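# Guide a ring along a buzz wire without touching

## Task

Carry the ring along the wire until it reaches the green section at the far end and stays hanging there. Nothing, the ring included, may ever contact the thin wire, or the attempt fails at once. When finished, release the ring and move the grippers away; the result only counts if the ring stays there with no robot holding it.

## Robot and tools

Robot: two xArm7-style arms, left_arm and right_arm, each with a parallel two-finger gripper and a wrist camera (cam_left_wrist, cam_right_wrist, both 672x504). Scene frame: origin on the table top between the arms, +z up, +x out over the table; left_arm sits on the +y side (base near y +0.431), right_arm near y -0.147. The names left and right do not refer to image sides. Arm bases are tilted; any mounting plates and the metal frame behind them are fixed obstacles.

Gripper axes: fingers point along the gripper's own +z and close along its y. end_effector_position is the point between closed finger pads, about 2 cm short of the fingertips; closing pushes the tips roughly 10 mm further along +z. Printed positions can be off, more so at long reach.

execute_actions takes "actions", a list holding at most one item, plus optional "pictures" (boolean). An empty list just reports the state. An item with "rows" (1 to 15 rows) and "steps" (1 to 15, default 15) is a motion; each step is 1/30 s, one row per step, last row repeated. An item with only "steps" (up to 300) is a wait counted from the previous result, reply time included. Each row has 14 numbers in [-1, 1]: left_arm dx, dy, dz, rx, ry, rz, opening, then right_arm in that same order. dx..rz are an offset, expressed in that gripper's own axes, from the gripper's pose in the latest result showing it (or from the current pose for later calls in one reply, or before any such result). Every row is measured from that same reference, not chained. Scale: 1.0 = 0.6 m for translations and 180 degrees for rotations; rx, ry, rz form a single rotation vector. Opening is absolute: +1 fully open (0.084 m), -1 closed. Zero offsets are not a hold: they pull the arm back to the reference pose, so for an arm that should stay put send the offset back to where you want it.

move takes "target" (one 14-number row, same layout, offsets and scale as above, relative to the last shown pose) and optional "speed" in m/s, 0.002 to 0.5 (default 0.25; turning capped at twice that in rad/s). Both grippers follow straight paths finishing together, lasting 0.5 to 10 s; longer paths get cut off at 10 s. Paths ignore obstacles and the other arm; the gripper lags and can overshoot speed, especially near full reach. Opening is applied at the start. Result has a "move:" line: done, off_target, moving, held or fault, plus limits (paced = pose clipped; held = some steps blocked, after which it may jump fast), and each gripper's distance from target.

wait: "seconds" 0 to 10, robot gets nothing new. zoom_image: "camera" and "region" [x0, y0, x1, y1] in pixels, max 504x504. show_instructions shows reference images; read_manual gives licence texts; finished_scene takes "scene" (1 or 2) and is irreversible.

Control: each step the commanded pose is clipped to within 70 mm and 16 degrees of the measured pose; after an action the arm continues only to its last clipped pose, so check the result and send the remainder. Position beats orientation if both cannot be met. Joints move at most 3.14 rad/s. A "Hand target" line shows where each gripper is currently driven; HELD marks steps not sent; "pose unreachable" means the clearance check changed or blocked a command.

Gripping: grip_measured is the real finger opening on the command scale. To hold, command clearly below it; deeper means harder squeeze (about 24 N per pad max). Fast closing can press harder.



Avoid: any contact with the thin wire by ring or gripper; dropping the ring; knocking things off the table; arms colliding or pushing each other; hard impacts (faster moves and targets further past contact hit harder). Joint load limits (N m): waist and shoulder 44, upper arm roll, elbow, forearm roll 26.4, wrist pitch and wrist roll 17.6; reaching one causes a torque fault: the arm backs off, freezes 10 s and drops the rest of the call. Holding loads heats motors: warning at 65 °C, brakes at 80 °C (OVER-TEMPERATURE FAULT). Loose objects may occasionally be nudged by outside disturbances. Camera calibration (K, distortion, T_world_to_cam) is provided and may be slightly off.

Each tool is called after "Emit:" by a JSON object that holds its "fn" and its "kwargs".

Reference images:

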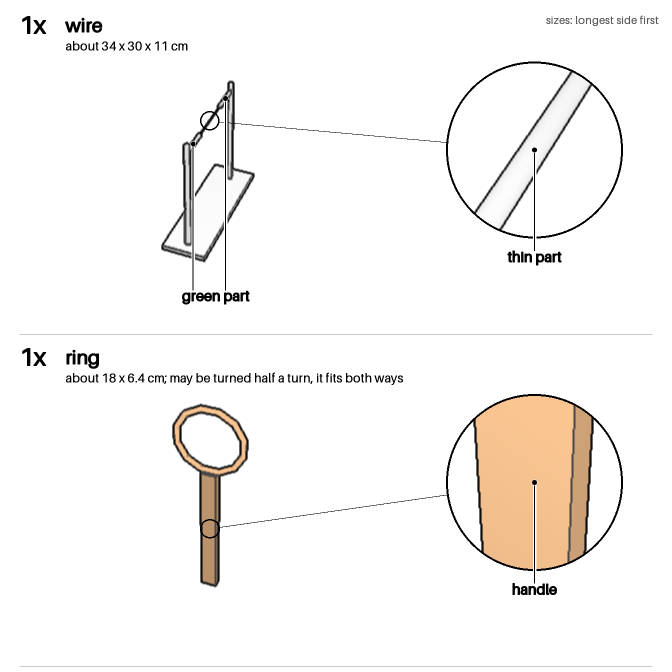

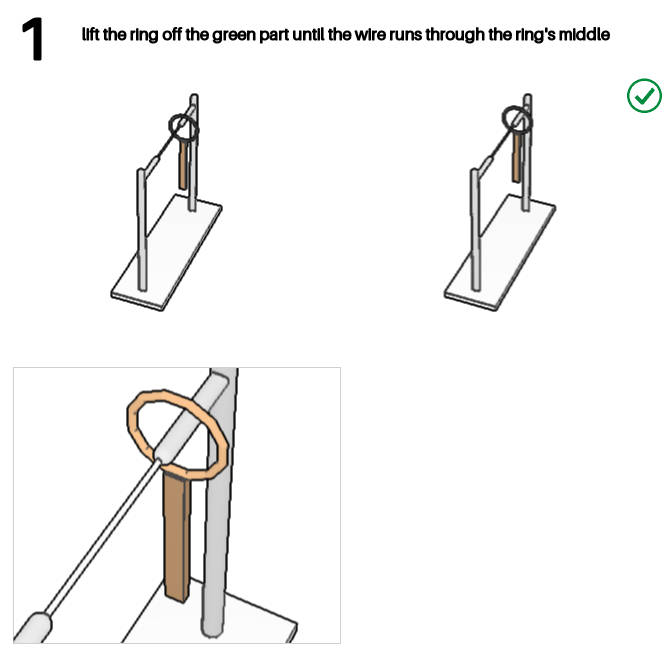

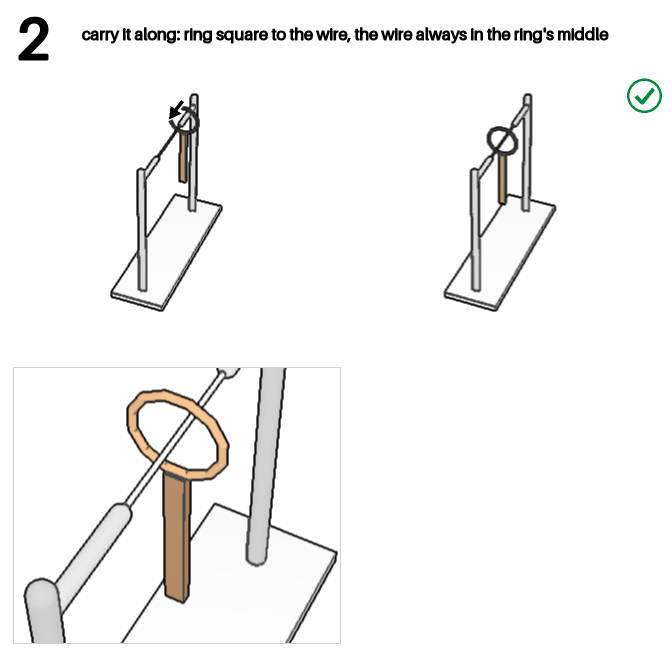

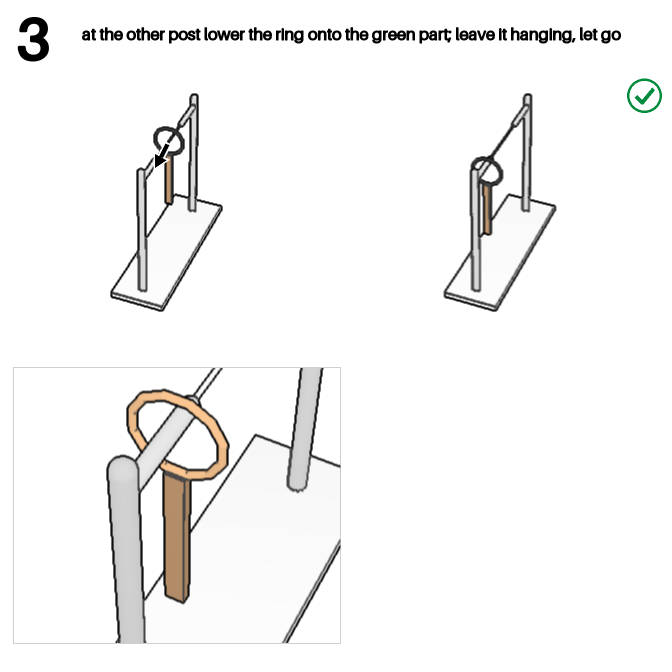

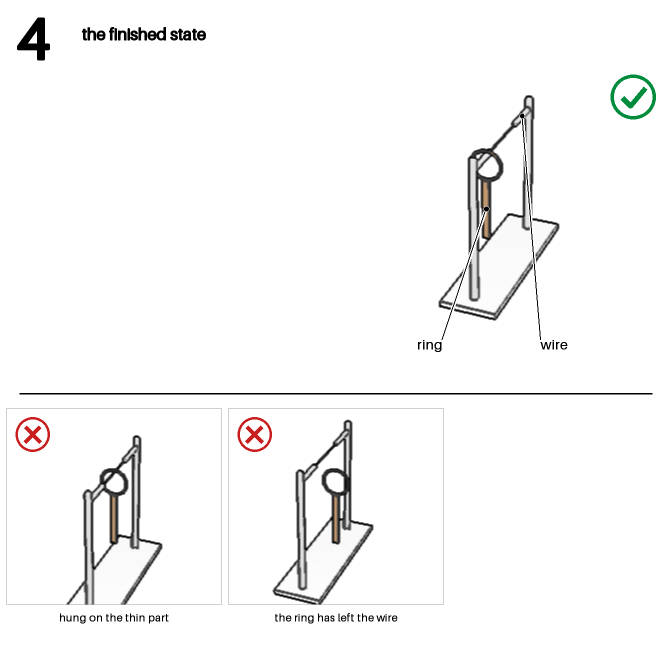

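## Session

I'll start by looking at the current state.

Emit:
{"fn": "execute_actions", "kwargs": {"actions": []}}

Scene clock: 0.00 s of 4600.00 s.
left_arm: end_effector_position=(+0.5935, +0.0348, +0.3044) grip_measured=+1.00 end_effector_quat_wxyz=(+0.237, -0.068, +0.950, -0.191) end_effector_velocity=(+0.000, +0.000, -0.001) end_effector_angular_velocity=(+0.001, +0.002, -0.000) | right_arm: end_effector_position=(+0.4934, -0.3748, +0.2020) grip_measured=+1.00 end_effector_quat_wxyz=(+0.201, +0.772, +0.596, -0.092) end_effector_velocity=(-0.000, -0.000, -0.000) end_effector_angular_velocity=(-0.001, -0.000, +0.000)
Joint positions: left_arm=[-1.124  1.225  0.015  2.05   1.205  1.044 -4.69   0.084] | right_arm=[ 0.219 -0.608  0.495  0.567 -1.093  1.57  -0.39   0.084]
Joint velocities: left_arm=[ 0.002  0.001 -0.     0.    -0.001 -0.     0.001 -0.   ] | right_arm=[ 0.    -0.    -0.    -0.    -0.     0.001  0.    -0.   ]
Hand target (left_arm): +0.593, +0.035, +0.304; +0.237, -0.068, +0.950, -0.191
Hand target (right_arm): +0.493, -0.375, +0.202; +0.201, +0.772, +0.596, -0.092

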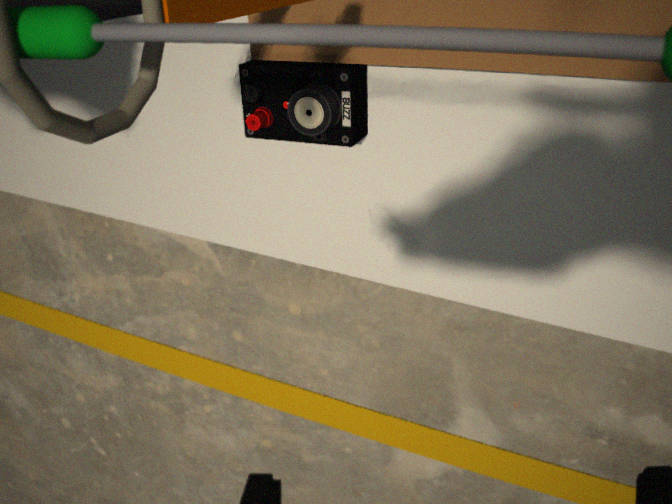

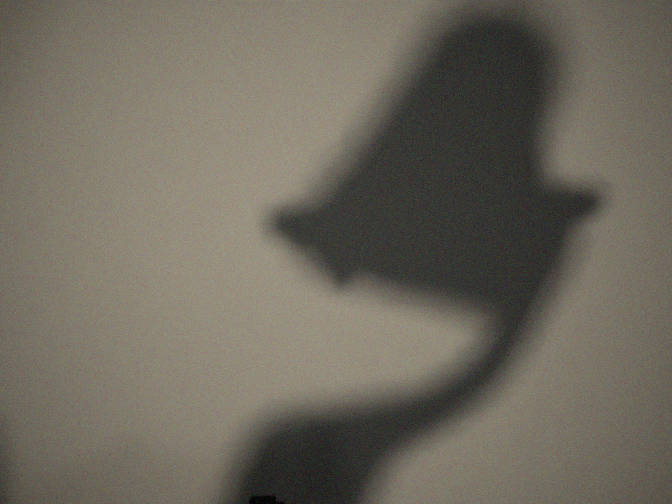

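Emit:
{"fn": "move", "kwargs": {"target": [-0.1066, -0.094, -0.2057, 0, 0, 0, 1, 0, 0, 0, 0, 0, 0, 1], "speed": 0.1}}

Scene clock: 18.13 s of 4600.00 s.
left_arm: end_effector_position=(+0.5919, +0.0380, +0.4539) grip_measured=+1.00 end_effector_quat_wxyz=(+0.250, -0.065, +0.943, -0.211) end_effector_velocity=(-0.001, -0.002, +0.002) end_effector_angular_velocity=(-0.002, -0.005, -0.003) | right_arm: end_effector_position=(+0.4934, -0.3748, +0.2020) grip_measured=+1.00 end_effector_quat_wxyz=(+0.201, +0.772, +0.596, -0.092) end_effector_velocity=(-0.000, +0.001, +0.000) end_effector_angular_velocity=(+0.001, -0.001, +0.001)
Joint positions: left_arm=[-1.279  1.468 -0.037  2.709  1.057  1.328 -4.372  0.084] | right_arm=[ 0.219 -0.608  0.495  0.567 -1.093  1.57  -0.39   0.084]
Joint velocities: left_arm=[-0.012  0.004  0.047  0.005 -0.046 -0.012  0.008  0.   ] | right_arm=[ 0.001  0.     0.001 -0.001  0.    -0.     0.    -0.   ]
Hand target (left_arm): +0.592, +0.038, +0.454; +0.250, -0.065, +0.943, -0.211
Hand target (right_arm): +0.493, -0.375, +0.202; +0.201, +0.772, +0.596, -0.092
Off the commanded pose (left_arm): 0.001 m, 3 deg.
Off the commanded pose (right_arm): 0.000 m, 0 deg.
elbow stopped short (left arm): the move would have taken joint 4 (elbow) straighter than the controller allows; a more bent joint 4 avoids this.
After step 90, 13.20 s passed at rest.
move: off_target (left_arm)
camera_calibration (this result's frames):
cam_left_wrist: T_world_to_cam=[[-0.0455492, 0.91022, -0.411613, 0.204047], [0.861311, 0.244506, 0.445375, -0.657076], [0.506032, -0.334241, -0.79512, 0.203884], [0, 0, 0, 1]] pos_world=[0.47207, 0.0430782, 0.538746]
cam_right_wrist: T_world_to_cam=[[0.954047, -0.218077, 0.205513, -0.560814], [-0.282991, -0.881228, 0.378619, -0.203202], [0.0985361, -0.419379, -0.902448, 0.107806], [0, 0, 0, 1]] pos_world=[0.466916, -0.256156, 0.28948]

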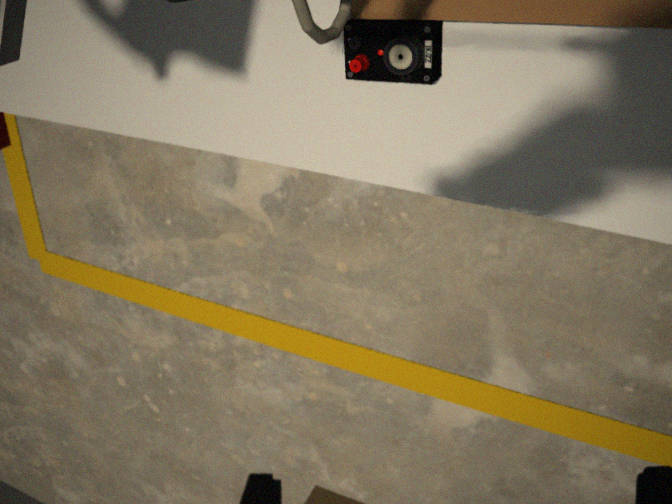

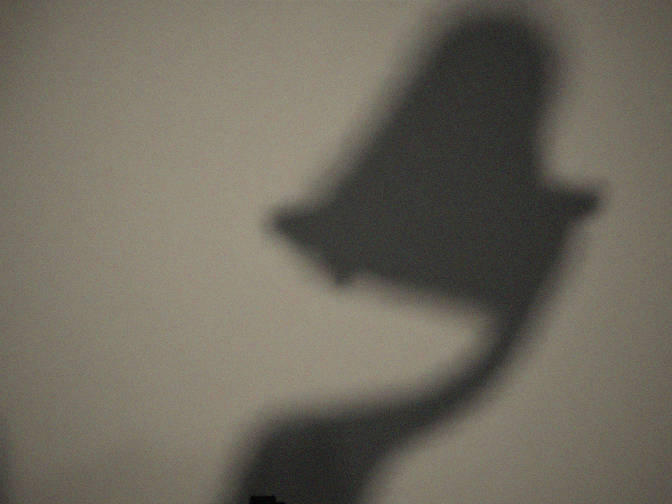

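Emit:
{"fn": "move", "kwargs": {"target": [0.2285, 0.1638, -0.2547, 0, 0, 0, 1, 0, 0, 0, 0, 0, 0, 1], "speed": 0.15}}

Scene clock: 24.53 s of 4600.00 s.
left_arm: end_effector_position=(+0.3963, +0.1514, +0.4702) grip_measured=+1.00 end_effector_quat_wxyz=(+0.248, -0.065, +0.944, -0.210) end_effector_velocity=(-0.004, +0.000, +0.003) end_effector_angular_velocity=(-0.005, -0.003, -0.005) | right_arm: end_effector_position=(+0.4934, -0.3748, +0.2020) grip_measured=+1.00 end_effector_quat_wxyz=(+0.201, +0.772, +0.596, -0.092) end_effector_velocity=(+0.000, -0.000, +0.000) end_effector_angular_velocity=(+0.000, -0.001, -0.000)
Joint positions: left_arm=[-1.421  0.669 -0.147  1.431  1.102  1.316 -4.935  0.084] | right_arm=[ 0.219 -0.608  0.495  0.567 -1.093  1.57  -0.39   0.084]
Joint velocities: left_arm=[-0.003 -0.005 -0.006 -0.006 -0.001 -0.001 -0.003 -0.   ] | right_arm=[ 0.     0.    -0.     0.    -0.001 -0.001  0.     0.   ]
Hand target (left_arm): +0.396, +0.151, +0.471; +0.248, -0.065, +0.943, -0.210
Hand target (right_arm): +0.493, -0.375, +0.202; +0.201, +0.772, +0.596, -0.092
Off the commanded pose (left_arm): 0.001 m, 0 deg.
Off the commanded pose (right_arm): 0.000 m, 0 deg.
After step 90, 1.40 s passed at rest.
move: done
camera_calibration (this result's frames):
cam_left_wrist: T_world_to_cam=[[-0.0484333, 0.910853, -0.40988, 0.0988761], [0.863199, 0.244634, 0.441636, -0.522583], [0.502536, -0.332418, -0.798095, 0.356276], [0, 0, 0, 1]] pos_world=[0.27684, 0.156212, 0.555661]
cam_right_wrist: T_world_to_cam=[[0.954047, -0.218077, 0.205513, -0.560814], [-0.282991, -0.881229, 0.378619, -0.203201], [0.0985358, -0.419379, -0.902448, 0.107806], [0, 0, 0, 1]] pos_world=[0.466916, -0.256156, 0.28948]

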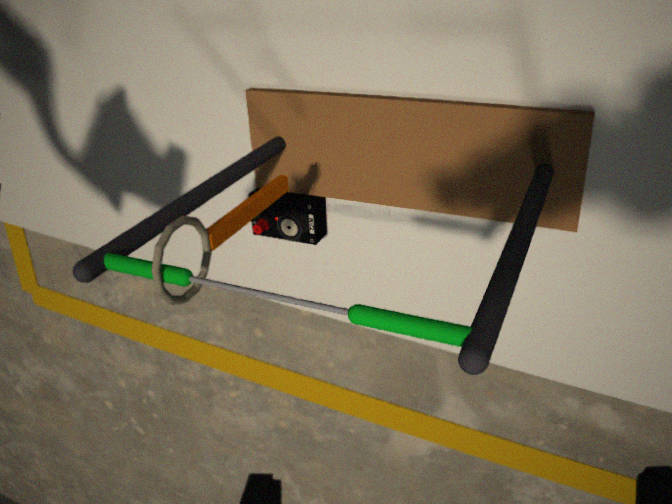

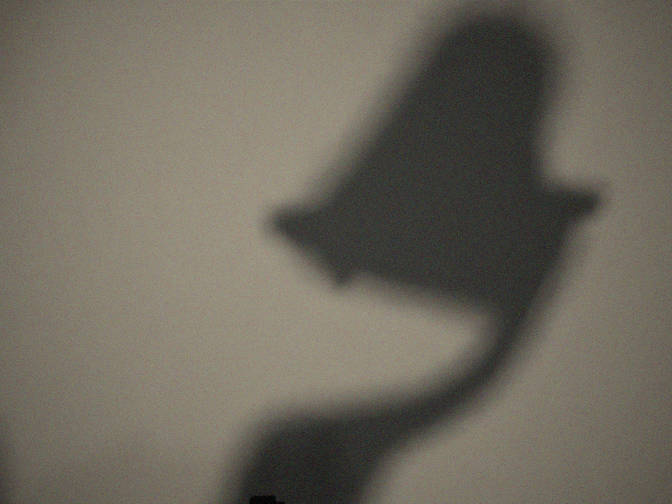

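Emit:
{"fn": "zoom_image", "kwargs": {"camera": "cam_left_wrist", "region": [60, 120, 360, 345]}}

Region (60, 120, 360, 345) of cam_left_wrist's 672x504 image, scaled by 1.680, with more detail than that image has; it fills the top 378 rows of this view, and the rest is white.

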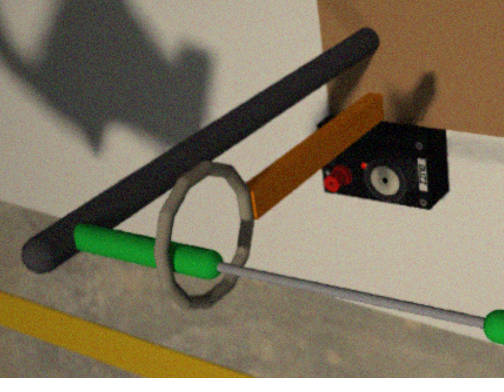

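Emit:
{"fn": "move", "kwargs": {"target": [-0.1763, 0.1572, 0.1677, 0.1626, 0.1457, -0.0563, 1, -0.0063, -0.2602, -0.0567, 0.1337, 0.0689, 0.3741, 1], "speed": 0.2}}

Scene clock: 115.73 s of 4600.00 s.
left_arm: end_effector_position=(+0.5376, +0.2246, +0.3983) grip_measured=+1.00 end_effector_quat_wxyz=(+0.021, -0.035, +0.883, -0.468) end_effector_velocity=(+0.001, +0.001, +0.000) end_effector_angular_velocity=(-0.004, +0.001, -0.006) | right_arm: end_effector_position=(+0.3398, -0.3315, +0.2033) grip_measured=+1.00 end_effector_quat_wxyz=(+0.001, +0.998, +0.058, -0.003) end_effector_velocity=(-0.002, +0.001, -0.000) end_effector_angular_velocity=(+0.002, -0.002, -0.005)
Joint positions: left_arm=[-0.756  0.317 -0.231  1.163  0.519  0.577 -4.203  0.084] | right_arm=[ 0.465 -1.294  0.505  0.228 -0.498  1.545  0.485  0.084]
Joint velocities: left_arm=[ 0.008  0.    -0.005  0.003 -0.014  0.002  0.017 -0.   ] | right_arm=[ 0.007 -0.009  0.003 -0.005  0.005  0.004  0.004 -0.   ]
Hand target (left_arm): +0.538, +0.225, +0.398; +0.020, -0.035, +0.883, -0.468
Hand target (right_arm): +0.340, -0.331, +0.203; +0.001, +0.998, +0.058, -0.003
Off the commanded pose (left_arm): 0.002 m, 0 deg.
Off the commanded pose (right_arm): 0.001 m, 0 deg.
After step 90, 84.60 s passed at rest.
move: done
camera_calibration (this result's frames):
cam_left_wrist: T_world_to_cam=[[-0.05972, 0.583764, -0.809724, 0.248394], [0.995187, 0.0979592, -0.00277566, -0.491763], [0.0776996, -0.805992, -0.586804, 0.50277], [0, 0, 0, 1]] pos_world=[0.465165, 0.308398, 0.494793]
cam_right_wrist: T_world_to_cam=[[0.105966, -0.994363, 0.0036063, -0.333212], [-0.994355, -0.105945, 0.00578348, 0.365459], [-0.00536881, -0.00419879, -0.999977, 0.334999], [0, 0, 0, 1]] pos_world=[0.400504, -0.291209, 0.334079]

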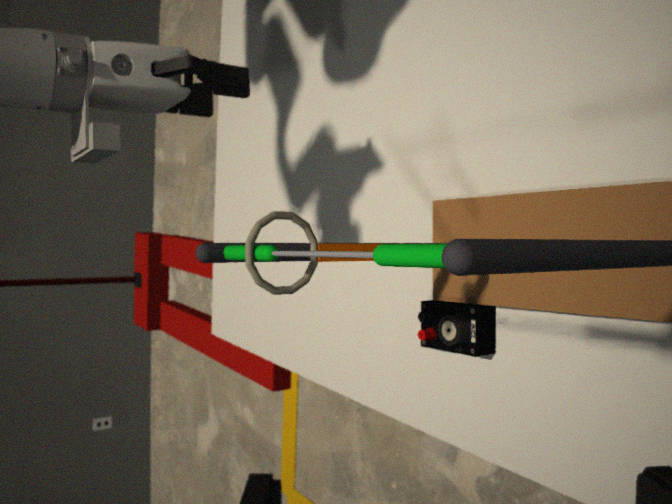

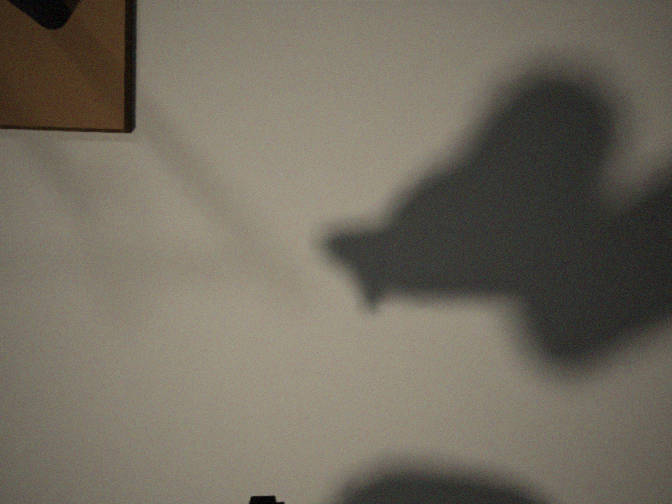

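Emit:
{"fn": "move", "kwargs": {"target": [0, 0, 0, 0, 0, 0, 1, 0.06, -0.366, 0.032, 0, 0.25, 0, 1], "speed": 0.2}}

Scene clock: 123.67 s of 4600.00 s.
left_arm: end_effector_position=(+0.5376, +0.2246, +0.3983) grip_measured=+1.00 end_effector_quat_wxyz=(+0.021, -0.035, +0.883, -0.468) end_effector_velocity=(-0.000, -0.000, +0.000) end_effector_angular_velocity=(+0.000, -0.002, -0.001) | right_arm: end_effector_position=(+0.3418, -0.2592, +0.1972) grip_measured=+1.00 end_effector_quat_wxyz=(-0.009, +0.990, +0.059, +0.125) end_effector_velocity=(+0.000, -0.000, +0.000) end_effector_angular_velocity=(-0.000, +0.000, -0.001)
Joint positions: left_arm=[-0.756  0.317 -0.231  1.163  0.519  0.577 -4.203  0.084] | right_arm=[ 0.655 -1.288  0.733  0.054 -0.409  1.346  0.707  0.084]
Joint velocities: left_arm=[-0.001  0.    -0.     0.     0.001 -0.     0.001 -0.   ] | right_arm=[-0.001 -0.     0.001  0.001  0.001  0.    -0.     0.   ]
Hand target (left_arm): +0.538, +0.225, +0.398; +0.021, -0.035, +0.883, -0.468
Hand target (right_arm): +0.342, -0.259, +0.197; -0.009, +0.990, +0.059, +0.125
Off the commanded pose (left_arm): 0.000 m, 0 deg.
Off the commanded pose (right_arm): 0.151 m, 30 deg; position and orientation clipped at the last step of the last action.
After step 90, 2.67 s passed at rest.
move: held (right_arm); limits=paced,held; held on 43 of 68 steps (right_arm), including the last (right_arm)
pose unreachable (right arm): on one or more control steps of this call this arm could not follow its commanded pose, so it was not sent that pose on those steps. On the call's last step it was still not sent that pose. It may still have moved: this result reports where it is.
cause: the commanded pose would bring two parts of the arm too close to each other (joints 3 (upper arm roll) to 6 (wrist pitch) lie between them).
camera_calibration (this result's frames):
cam_left_wrist: T_world_to_cam=[[-0.0597223, 0.583763, -0.809725, 0.248394], [0.995187, 0.097959, -0.00277868, -0.491763], [0.0776977, -0.805993, -0.586803, 0.50277], [0, 0, 0, 1]] pos_world=[0.465167, 0.308399, 0.494792]
cam_right_wrist: T_world_to_cam=[[0.108238, -0.994115, -0.00447189, -0.260619], [-0.962648, -0.103687, -0.250114, 0.415362], [0.248179, 0.0313768, -0.968206, 0.24553], [0, 0, 0, 1]] pos_world=[0.367121, -0.223722, 0.340447]

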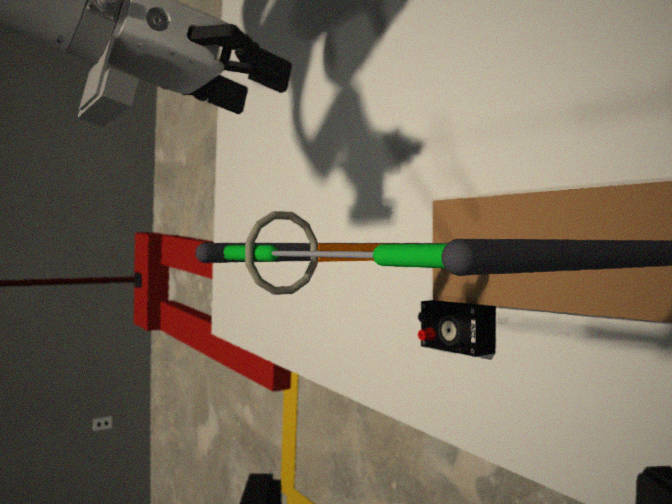

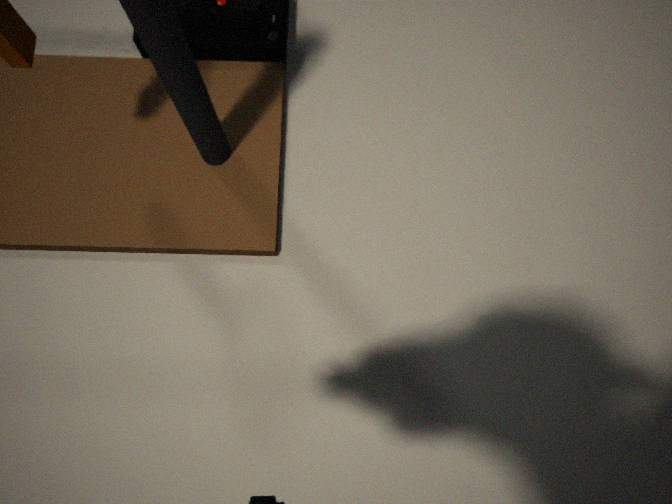

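Emit:
{"fn": "move", "kwargs": {"target": [0, 0, 0, 0, 0, 0, 1, 0.0912, -0.2612, -0.1178, 0, 0, 0, 1], "speed": 0.15}}

Scene clock: 140.67 s of 4600.00 s.
left_arm: end_effector_position=(+0.5376, +0.2246, +0.3983) grip_measured=+1.00 end_effector_quat_wxyz=(+0.021, -0.035, +0.883, -0.468) end_effector_velocity=(+0.000, +0.000, -0.000) end_effector_angular_velocity=(+0.000, -0.000, +0.001) | right_arm: end_effector_position=(+0.3581, -0.0995, +0.2797) grip_measured=+1.00 end_effector_quat_wxyz=(-0.011, +0.990, +0.059, +0.125) end_effector_velocity=(+0.000, +0.001, +0.000) end_effector_angular_velocity=(-0.013, -0.001, -0.003)
Joint positions: left_arm=[-0.756  0.317 -0.231  1.163  0.519  0.577 -4.203  0.084] | right_arm=[-0.03  -0.621  1.412  0.545 -0.409  1.186  1.163  0.084]
Joint velocities: left_arm=[ 0.001 -0.    -0.     0.     0.001  0.    -0.    -0.   ] | right_arm=[-0.025  0.002  0.026  0.011 -0.002  0.01   0.007 -0.   ]
Hand target (left_arm): +0.538, +0.225, +0.398; +0.021, -0.035, +0.883, -0.468
Hand target (right_arm): +0.358, -0.099, +0.280; -0.010, +0.990, +0.059, +0.125
Off the commanded pose (left_arm): 0.000 m, 0 deg.
Off the commanded pose (right_arm): 0.000 m, 0 deg.
After step 90, 12.30 s passed at rest.
move: done
camera_calibration (this result's frames):
cam_left_wrist: T_world_to_cam=[[-0.0597226, 0.583763, -0.809725, 0.248394], [0.995187, 0.0979592, -0.00277898, -0.491763], [0.0776977, -0.805993, -0.586804, 0.502771], [0, 0, 0, 1]] pos_world=[0.465167, 0.308399, 0.494792]
cam_right_wrist: T_world_to_cam=[[0.108854, -0.994031, -0.00732101, -0.102694], [-0.96276, -0.10359, -0.249724, 0.468237], [0.247475, 0.0342318, -0.968289, 0.316885], [0, 0, 0, 1]] pos_world=[0.383557, -0.0644242, 0.423014]

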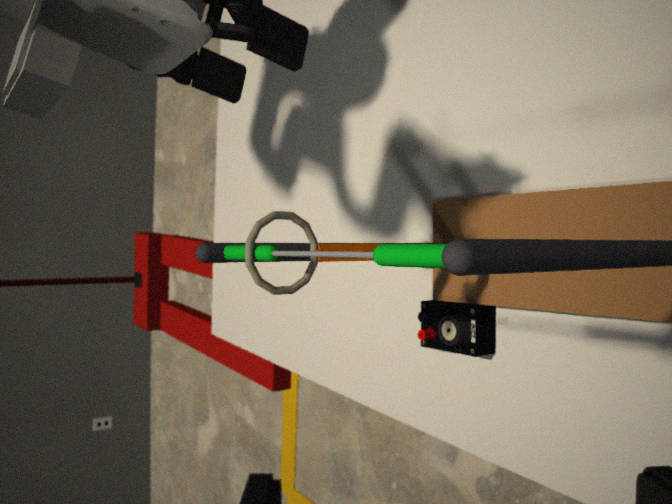

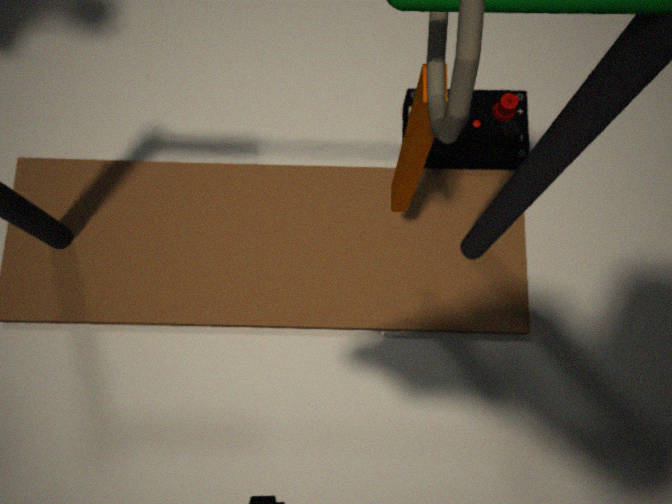

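Emit:
{"fn": "move", "kwargs": {"target": [0, 0, 0, 0, 0, 0, 1, 0.057, -0.0023, 0.169, 0, 0.42, 0, 0], "speed": 0.15}}

Scene clock: 158.50 s of 4600.00 s.
left_arm: end_effector_position=(+0.5376, +0.2246, +0.3983) grip_measured=+1.00 end_effector_quat_wxyz=(+0.021, -0.035, +0.883, -0.468) end_effector_velocity=(+0.000, +0.000, -0.001) end_effector_angular_velocity=(+0.001, +0.001, +0.001) | right_arm: end_effector_position=(+0.3806, -0.0960, +0.2435) grip_measured=-0.01 end_effector_quat_wxyz=(-0.025, +0.924, +0.056, +0.378) end_effector_velocity=(-0.000, +0.000, +0.001) end_effector_angular_velocity=(+0.001, -0.000, +0.000)
Joint positions: left_arm=[-0.756  0.317 -0.231  1.163  0.519  0.577 -4.203  0.084] | right_arm=[ 0.083 -0.901  1.544  0.208 -0.717  0.752  1.487  0.044]
Joint velocities: left_arm=[ 0.002  0.     0.    -0.     0.     0.     0.    -0.   ] | right_arm=[ 0.     0.     0.     0.001  0.001  0.    -0.     0.   ]
Hand target (left_arm): +0.538, +0.225, +0.398; +0.021, -0.035, +0.883, -0.468
Hand target (right_arm): +0.381, -0.096, +0.243; -0.025, +0.924, +0.056, +0.378
Off the commanded pose (left_arm): 0.000 m, 0 deg.
Off the commanded pose (right_arm): 0.064 m, 45 deg; orientation clipped at the last step of the last action.
After step 90, 10.17 s passed at rest.
move: held (right_arm); limits=paced,held; held on 82 of 140 steps (right_arm), including the last (right_arm)
pose unreachable (right arm): on one or more control steps of this call this arm could not follow its commanded pose, so it was not sent that pose on those steps. On the call's last step it was still not sent that pose. It may still have moved: this result reports where it is.
cause: the commanded pose would bring two parts of the arm too close to each other (joints 3 (upper arm roll) to 5 (forearm roll) lie between them).
camera_calibration (this result's frames):
cam_left_wrist: T_world_to_cam=[[-0.0597224, 0.583763, -0.809725, 0.248394], [0.995187, 0.0979592, -0.00277875, -0.491764], [0.0776978, -0.805993, -0.586804, 0.502771], [0, 0, 0, 1]] pos_world=[0.465167, 0.308399, 0.494792]
cam_right_wrist: T_world_to_cam=[[0.113804, -0.993446, -0.0106689, -0.102939], [-0.708552, -0.0736313, -0.701807, 0.497413], [0.696422, 0.087428, -0.712287, 0.0480115], [0, 0, 0, 1]] pos_world=[0.330722, -0.0698365, 0.382188]

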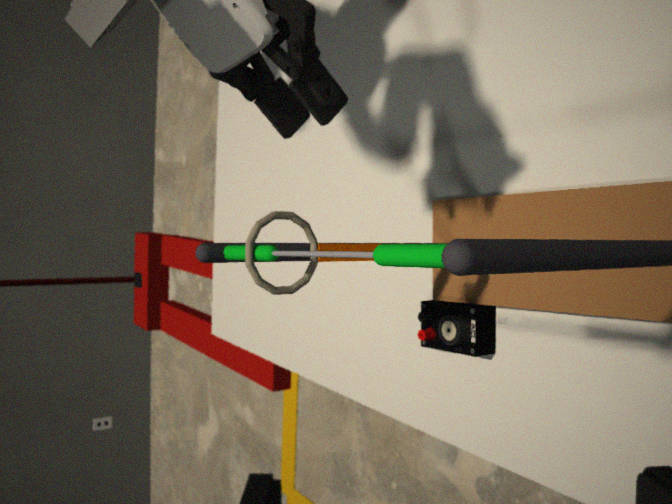

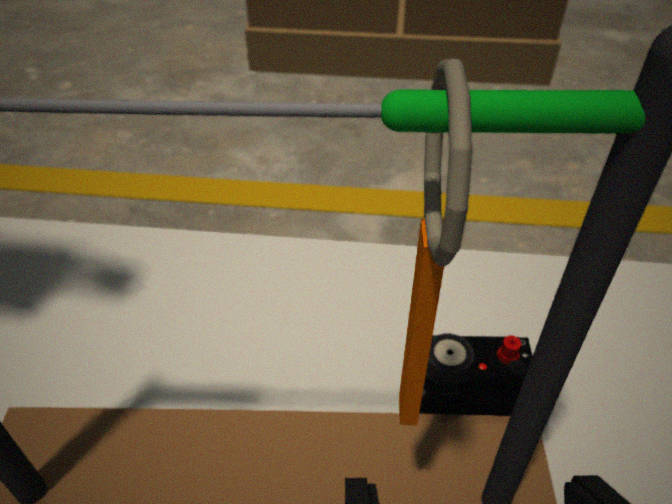

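Emit:
{"fn": "move", "kwargs": {"target": [0, 0, 0, 0, 0, 0, 1, 0.032, -0.116, -0.0135, 0, 0, 0, 0], "speed": 0.1}}

Scene clock: 245.03 s of 4600.00 s.
left_arm: end_effector_position=(+0.5376, +0.2246, +0.3983) grip_measured=+1.00 end_effector_quat_wxyz=(+0.021, -0.035, +0.883, -0.468) end_effector_velocity=(+0.000, +0.000, +0.000) end_effector_angular_velocity=(+0.000, -0.002, +0.001) | right_arm: end_effector_position=(+0.3802, -0.0262, +0.2629) grip_measured=-0.01 end_effector_quat_wxyz=(-0.026, +0.924, +0.055, +0.378) end_effector_velocity=(+0.001, +0.002, +0.001) end_effector_angular_velocity=(+0.000, -0.000, -0.002)
Joint positions: left_arm=[-0.756  0.317 -0.231  1.163  0.519  0.577 -4.203  0.084] | right_arm=[-0.253 -0.945  1.84   0.439 -0.672  0.734  1.547  0.044]
Joint velocities: left_arm=[ 0.    -0.001 -0.     0.     0.001  0.     0.    -0.   ] | right_arm=[-0.008 -0.003  0.005  0.007  0.002  0.001  0.     0.   ]
Hand target (left_arm): +0.538, +0.225, +0.398; +0.021, -0.035, +0.883, -0.468
Hand target (right_arm): +0.380, -0.026, +0.263; -0.025, +0.924, +0.055, +0.378
Off the commanded pose (left_arm): 0.000 m, 0 deg.
Off the commanded pose (right_arm): 0.000 m, 0 deg.
After step 90, 82.37 s passed at rest.
move: done
camera_calibration (this result's frames):
cam_left_wrist: T_world_to_cam=[[-0.0597223, 0.583763, -0.809725, 0.248394], [0.995187, 0.0979591, -0.00277865, -0.491764], [0.0776978, -0.805993, -0.586804, 0.50277], [0, 0, 0, 1]] pos_world=[0.465167, 0.308399, 0.494792]
cam_right_wrist: T_world_to_cam=[[0.113749, -0.993446, -0.011198, -0.0331997], [-0.708772, -0.0732452, -0.701625, 0.515899], [0.696207, 0.0877458, -0.712458, 0.0562073], [0, 0, 0, 1]] pos_world=[0.330299, -0.000126963, 0.401641]

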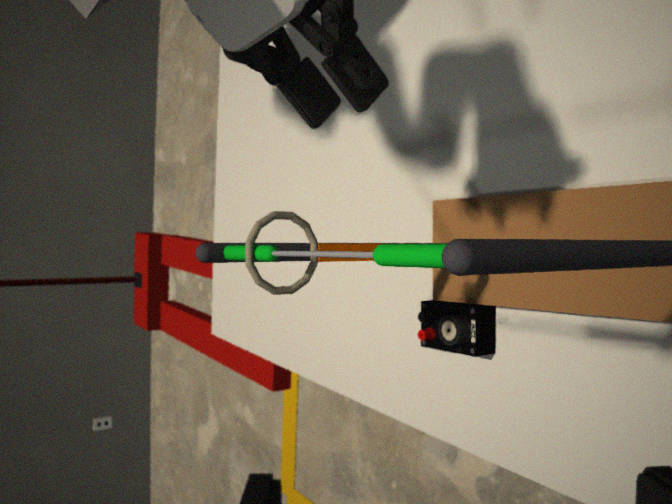

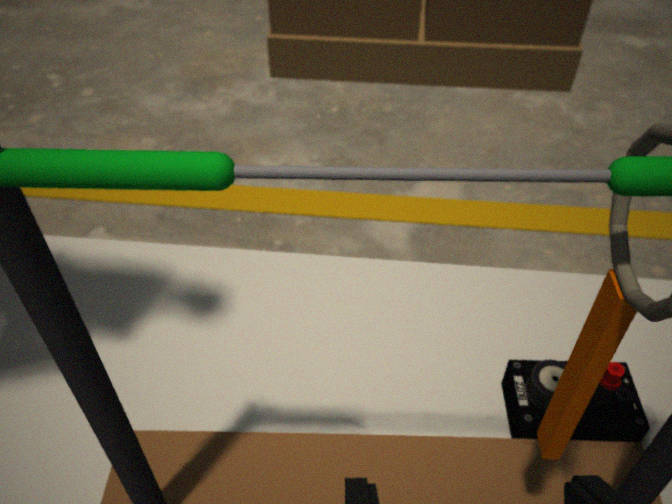

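Emit:
{"fn": "move", "kwargs": {"target": [0, 0, 0, 0, 0, 0, 1, 0.0057, -0.2398, -0.1795, 0.2222, 0.0053, 0, 0], "speed": 0.2}}

Emit:
{"fn": "move", "kwargs": {"target": [0, 0, 0, 0, 0, 0, 1, 0.0057, -0.2398, -0.1795, 0.2222, 0.0053, 0, 0], "speed": 0.2}}

Scene clock: 253.37 s of 4600.00 s.
left_arm: end_effector_position=(+0.5376, +0.2246, +0.3983) grip_measured=+1.00 end_effector_quat_wxyz=(+0.021, -0.035, +0.883, -0.468) end_effector_velocity=(-0.001, -0.001, +0.001) end_effector_angular_velocity=(-0.000, -0.001, -0.001) | right_arm: end_effector_position=(+0.2900, +0.1071, +0.3425) grip_measured=-0.01 end_effector_quat_wxyz=(-0.340, +0.857, +0.181, +0.343) end_effector_velocity=(-0.001, +0.001, -0.000) end_effector_angular_velocity=(+0.005, -0.000, +0.003)
Joint positions: left_arm=[-0.756  0.317 -0.231  1.163  0.519  0.577 -4.203  0.084] | right_arm=[-0.272 -0.909  1.829  0.46  -0.833  0.063  1.671  0.044]
Joint velocities: left_arm=[-0.002  0.001 -0.     0.     0.     0.    -0.     0.   ] | right_arm=[-0.002 -0.009  0.003 -0.    -0.    -0.013  0.005 -0.   ]
Hand target (left_arm): +0.538, +0.225, +0.398; +0.021, -0.035, +0.883, -0.468
Hand target (right_arm): +0.290, +0.107, +0.343; -0.340, +0.857, +0.181, +0.343
Off the commanded pose (left_arm): 0.000 m, 0 deg.
Off the commanded pose (right_arm): 0.000 m, 0 deg.
After step 90, 3.10 s passed at rest.
move: done
camera_calibration (this result's frames):
cam_left_wrist: T_world_to_cam=[[-0.0597225, 0.583763, -0.809725, 0.248394], [0.995187, 0.0979593, -0.00277874, -0.491764], [0.0776979, -0.805993, -0.586803, 0.50277], [0, 0, 0, 1]] pos_world=[0.465167, 0.308399, 0.494792]
cam_right_wrist: T_world_to_cam=[[0.536136, -0.70474, -0.464651, 0.11232], [-0.70408, -0.0696965, -0.706692, 0.517598], [0.465649, 0.706034, -0.53356, 0.103412], [0, 0, 0, 1]] pos_world=[0.256058, 0.0422186, 0.473149]

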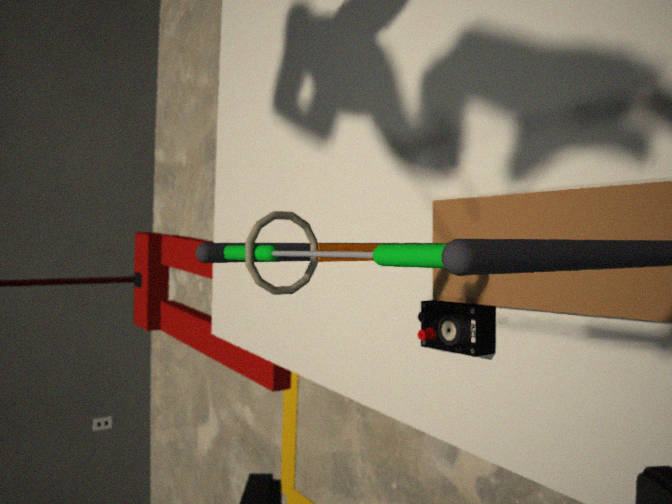

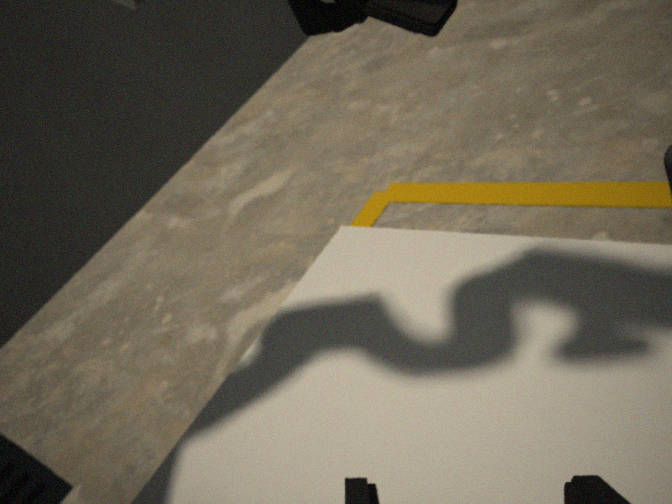

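Scene clock: 255.57 s of 4600.00 s.
left_arm: end_effector_position=(+0.5376, +0.2246, +0.3983) grip_measured=+1.00 end_effector_quat_wxyz=(+0.021, -0.035, +0.883, -0.468) end_effector_velocity=(+0.000, +0.000, +0.000) end_effector_angular_velocity=(-0.000, +0.000, +0.001) | right_arm: end_effector_position=(+0.1640, +0.1323, +0.4680) grip_measured=-0.01 end_effector_quat_wxyz=(-0.614, +0.686, +0.285, +0.267) end_effector_velocity=(-0.001, +0.000, +0.001) end_effector_angular_velocity=(+0.007, +0.001, +0.004)
Joint positions: left_arm=[-0.756  0.317 -0.231  1.163  0.519  0.577 -4.203  0.084] | right_arm=[-0.24  -1.001  1.809  0.453 -0.739 -0.694  1.638  0.044]
Joint velocities: left_arm=[-0.    -0.     0.    -0.     0.    -0.    -0.001 -0.   ] | right_arm=[-0.003 -0.005  0.003  0.001  0.007 -0.012 -0.003  0.   ]
Hand target (left_arm): +0.538, +0.225, +0.398; +0.021, -0.035, +0.883, -0.468
Hand target (right_arm): +0.164, +0.132, +0.468; -0.614, +0.686, +0.285, +0.267
Off the commanded pose (left_arm): 0.000 m, 0 deg.
Off the commanded pose (right_arm): 0.000 m, 0 deg.
move: done
camera_calibration (this result's frames):
cam_left_wrist: T_world_to_cam=[[-0.0597224, 0.583763, -0.809725, 0.248394], [0.995187, 0.0979594, -0.00277857, -0.491764], [0.0776981, -0.805993, -0.586803, 0.50277], [0, 0, 0, 1]] pos_world=[0.465167, 0.308399, 0.494792]
cam_right_wrist: T_world_to_cam=[[0.711709, -0.0866216, -0.697113, 0.254116], [-0.702246, -0.0624325, -0.709192, 0.519226], [0.0179088, 0.994283, -0.105264, 0.046053], [0, 0, 0, 1]] pos_world=[0.182943, 0.0086388, 0.550226]

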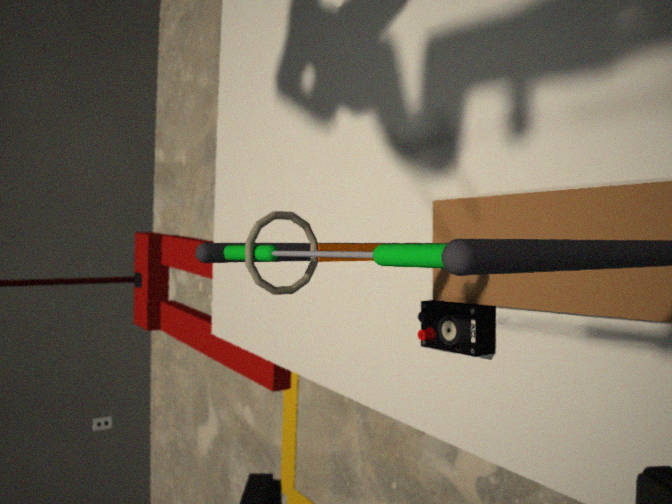

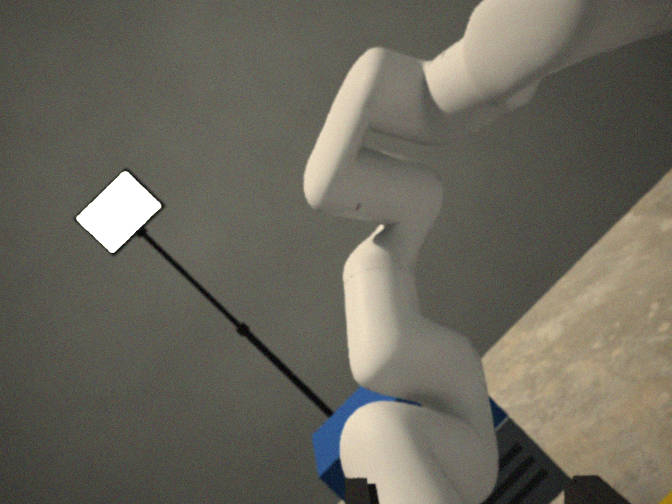

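Emit:
{"fn": "move", "kwargs": {"target": [0, 0, 0, 0, 0, 0, 1, 0.2222, 0.2673, -0.0682, -0.1922, 0.1143, -0.2259, 0], "speed": 0.2}}

Scene clock: 274.10 s of 4600.00 s.
left_arm: end_effector_position=(+0.5376, +0.2246, +0.3983) grip_measured=+1.00 end_effector_quat_wxyz=(+0.021, -0.035, +0.883, -0.468) end_effector_velocity=(+0.000, +0.000, -0.000) end_effector_angular_velocity=(+0.001, -0.002, -0.000) | right_arm: end_effector_position=(+0.3710, +0.0866, +0.4571) grip_measured=-0.01 end_effector_quat_wxyz=(-0.298, +0.637, +0.301, +0.643) end_effector_velocity=(+0.001, -0.000, +0.001) end_effector_angular_velocity=(+0.006, -0.010, -0.003)
Joint positions: left_arm=[-0.756  0.317 -0.231  1.163  0.519  0.577 -4.203  0.084] | right_arm=[-0.242 -1.778  1.614  0.395 -0.525 -0.752  1.22   0.044]
Joint velocities: left_arm=[ 0.     0.     0.    -0.     0.002  0.     0.     0.   ] | right_arm=[-0.004 -0.015  0.003 -0.002  0.017 -0.012 -0.004 -0.   ]
Hand target (left_arm): +0.538, +0.225, +0.398; +0.021, -0.035, +0.883, -0.468
Hand target (right_arm): +0.371, +0.087, +0.457; -0.298, +0.637, +0.301, +0.644
Off the commanded pose (left_arm): 0.000 m, 0 deg.
Off the commanded pose (right_arm): 0.000 m, 0 deg.
After step 90, 12.60 s passed at rest.
move: done
camera_calibration (this result's frames):
cam_left_wrist: T_world_to_cam=[[-0.0597223, 0.583763, -0.809725, 0.248394], [0.995187, 0.0979594, -0.00277842, -0.491764], [0.0776982, -0.805993, -0.586803, 0.50277], [0, 0, 0, 1]] pos_world=[0.465167, 0.308399, 0.494792]
cam_right_wrist: T_world_to_cam=[[0.767109, -0.64151, -0.00290584, -0.194604], [0.00193151, 0.00683923, -0.999975, 0.519701], [0.641514, 0.767084, 0.00648551, -0.176088], [0, 0, 0, 1]] pos_world=[0.261242, 0.0066796, 0.520265]

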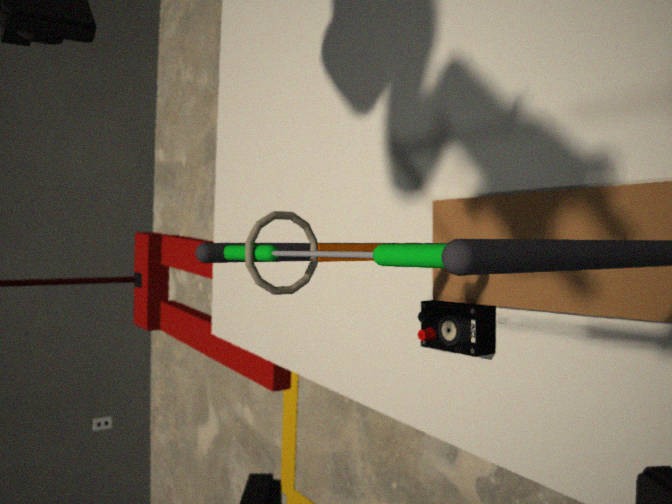

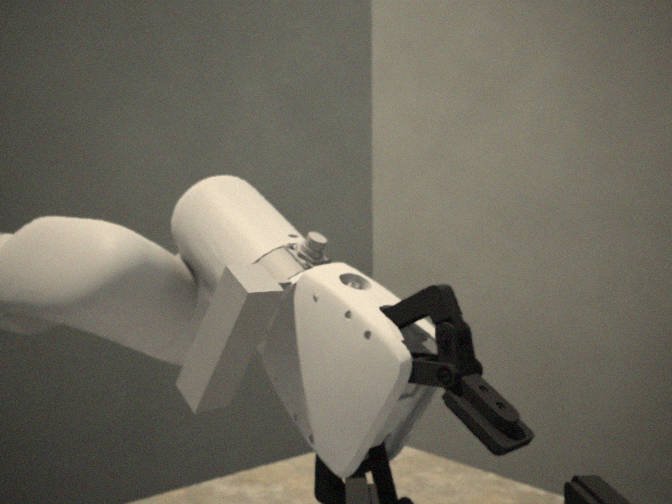

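Emit:
{"fn": "move", "kwargs": {"target": [0, 0, 0, 0, 0, 0, 1, -0.3957, -0.128, 0.048, 0, 0, 0, 0], "speed": 0.15}}

Scene clock: 289.87 s of 4600.00 s.
left_arm: end_effector_position=(+0.5376, +0.2246, +0.3983) grip_measured=+1.00 end_effector_quat_wxyz=(+0.021, -0.035, +0.883, -0.468) end_effector_velocity=(-0.001, -0.001, +0.000) end_effector_angular_velocity=(-0.000, +0.001, -0.002) | right_arm: end_effector_position=(+0.3364, +0.1478, +0.2449) grip_measured=-0.01 end_effector_quat_wxyz=(-0.295, +0.649, +0.303, +0.632) end_effector_velocity=(-0.001, +0.000, -0.003) end_effector_angular_velocity=(-0.006, +0.003, +0.001)
Joint positions: left_arm=[-0.756  0.317 -0.231  1.163  0.519  0.577 -4.203  0.084] | right_arm=[-0.293 -2.057  2.485  0.436  0.474 -0.868  1.058  0.044]
Joint velocities: left_arm=[-0.002  0.001 -0.    -0.    -0.001  0.    -0.001 -0.   ] | right_arm=[-0.002 -0.     0.006  0.001  0.001  0.    -0.001  0.   ]
Hand target (left_arm): +0.538, +0.225, +0.398; +0.021, -0.035, +0.883, -0.468
Hand target (right_arm): +0.336, +0.148, +0.245; -0.295, +0.649, +0.303, +0.632
Off the commanded pose (left_arm): 0.000 m, 0 deg.
Off the commanded pose (right_arm): 0.028 m, 2 deg.
After step 90, 10.77 s passed at rest.
move: held (right_arm); limits=held; held on 9 of 60 steps (right_arm), including the last (right_arm)
pose unreachable (right arm): on one or more control steps of this call this arm could not follow its commanded pose, so it was not sent that pose on those steps. On the call's last step it was still not sent that pose. It may still have moved: this result reports where it is.
cause: the commanded pose would bring two parts of the arm too close to each other (joints 1 (waist) to 5 (forearm roll) lie between them).
camera_calibration (this result's frames):
cam_left_wrist: T_world_to_cam=[[-0.0597226, 0.583763, -0.809725, 0.248394], [0.995187, 0.0979595, -0.0027787, -0.491764], [0.0776981, -0.805993, -0.586803, 0.50277], [0, 0, 0, 1]] pos_world=[0.465167, 0.308399, 0.494792]
cam_right_wrist: T_world_to_cam=[[0.765471, -0.643403, -0.00933549, -0.127034], [-0.0239496, -0.0139894, -0.999615, 0.318864], [0.643025, 0.7654, -0.0261178, -0.191721], [0, 0, 0, 1]] pos_world=[0.228158, 0.0694697, 0.312548]

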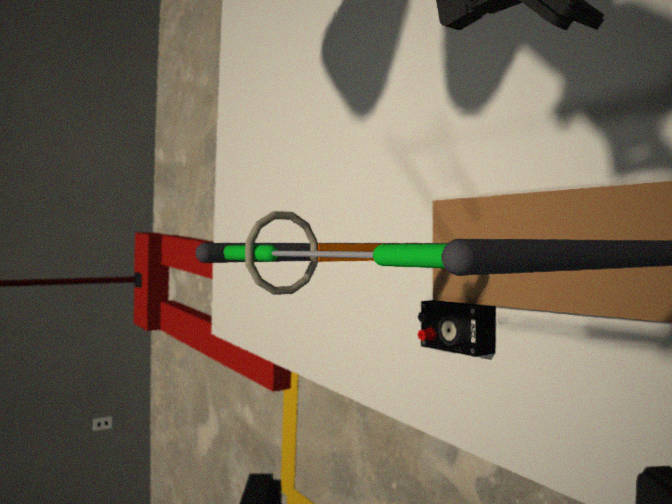

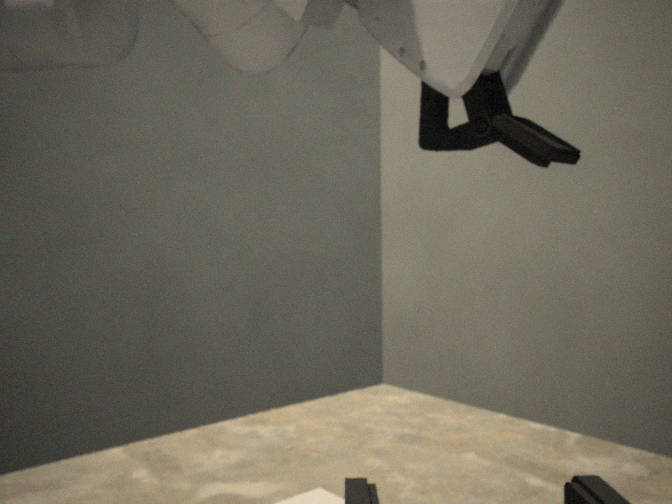

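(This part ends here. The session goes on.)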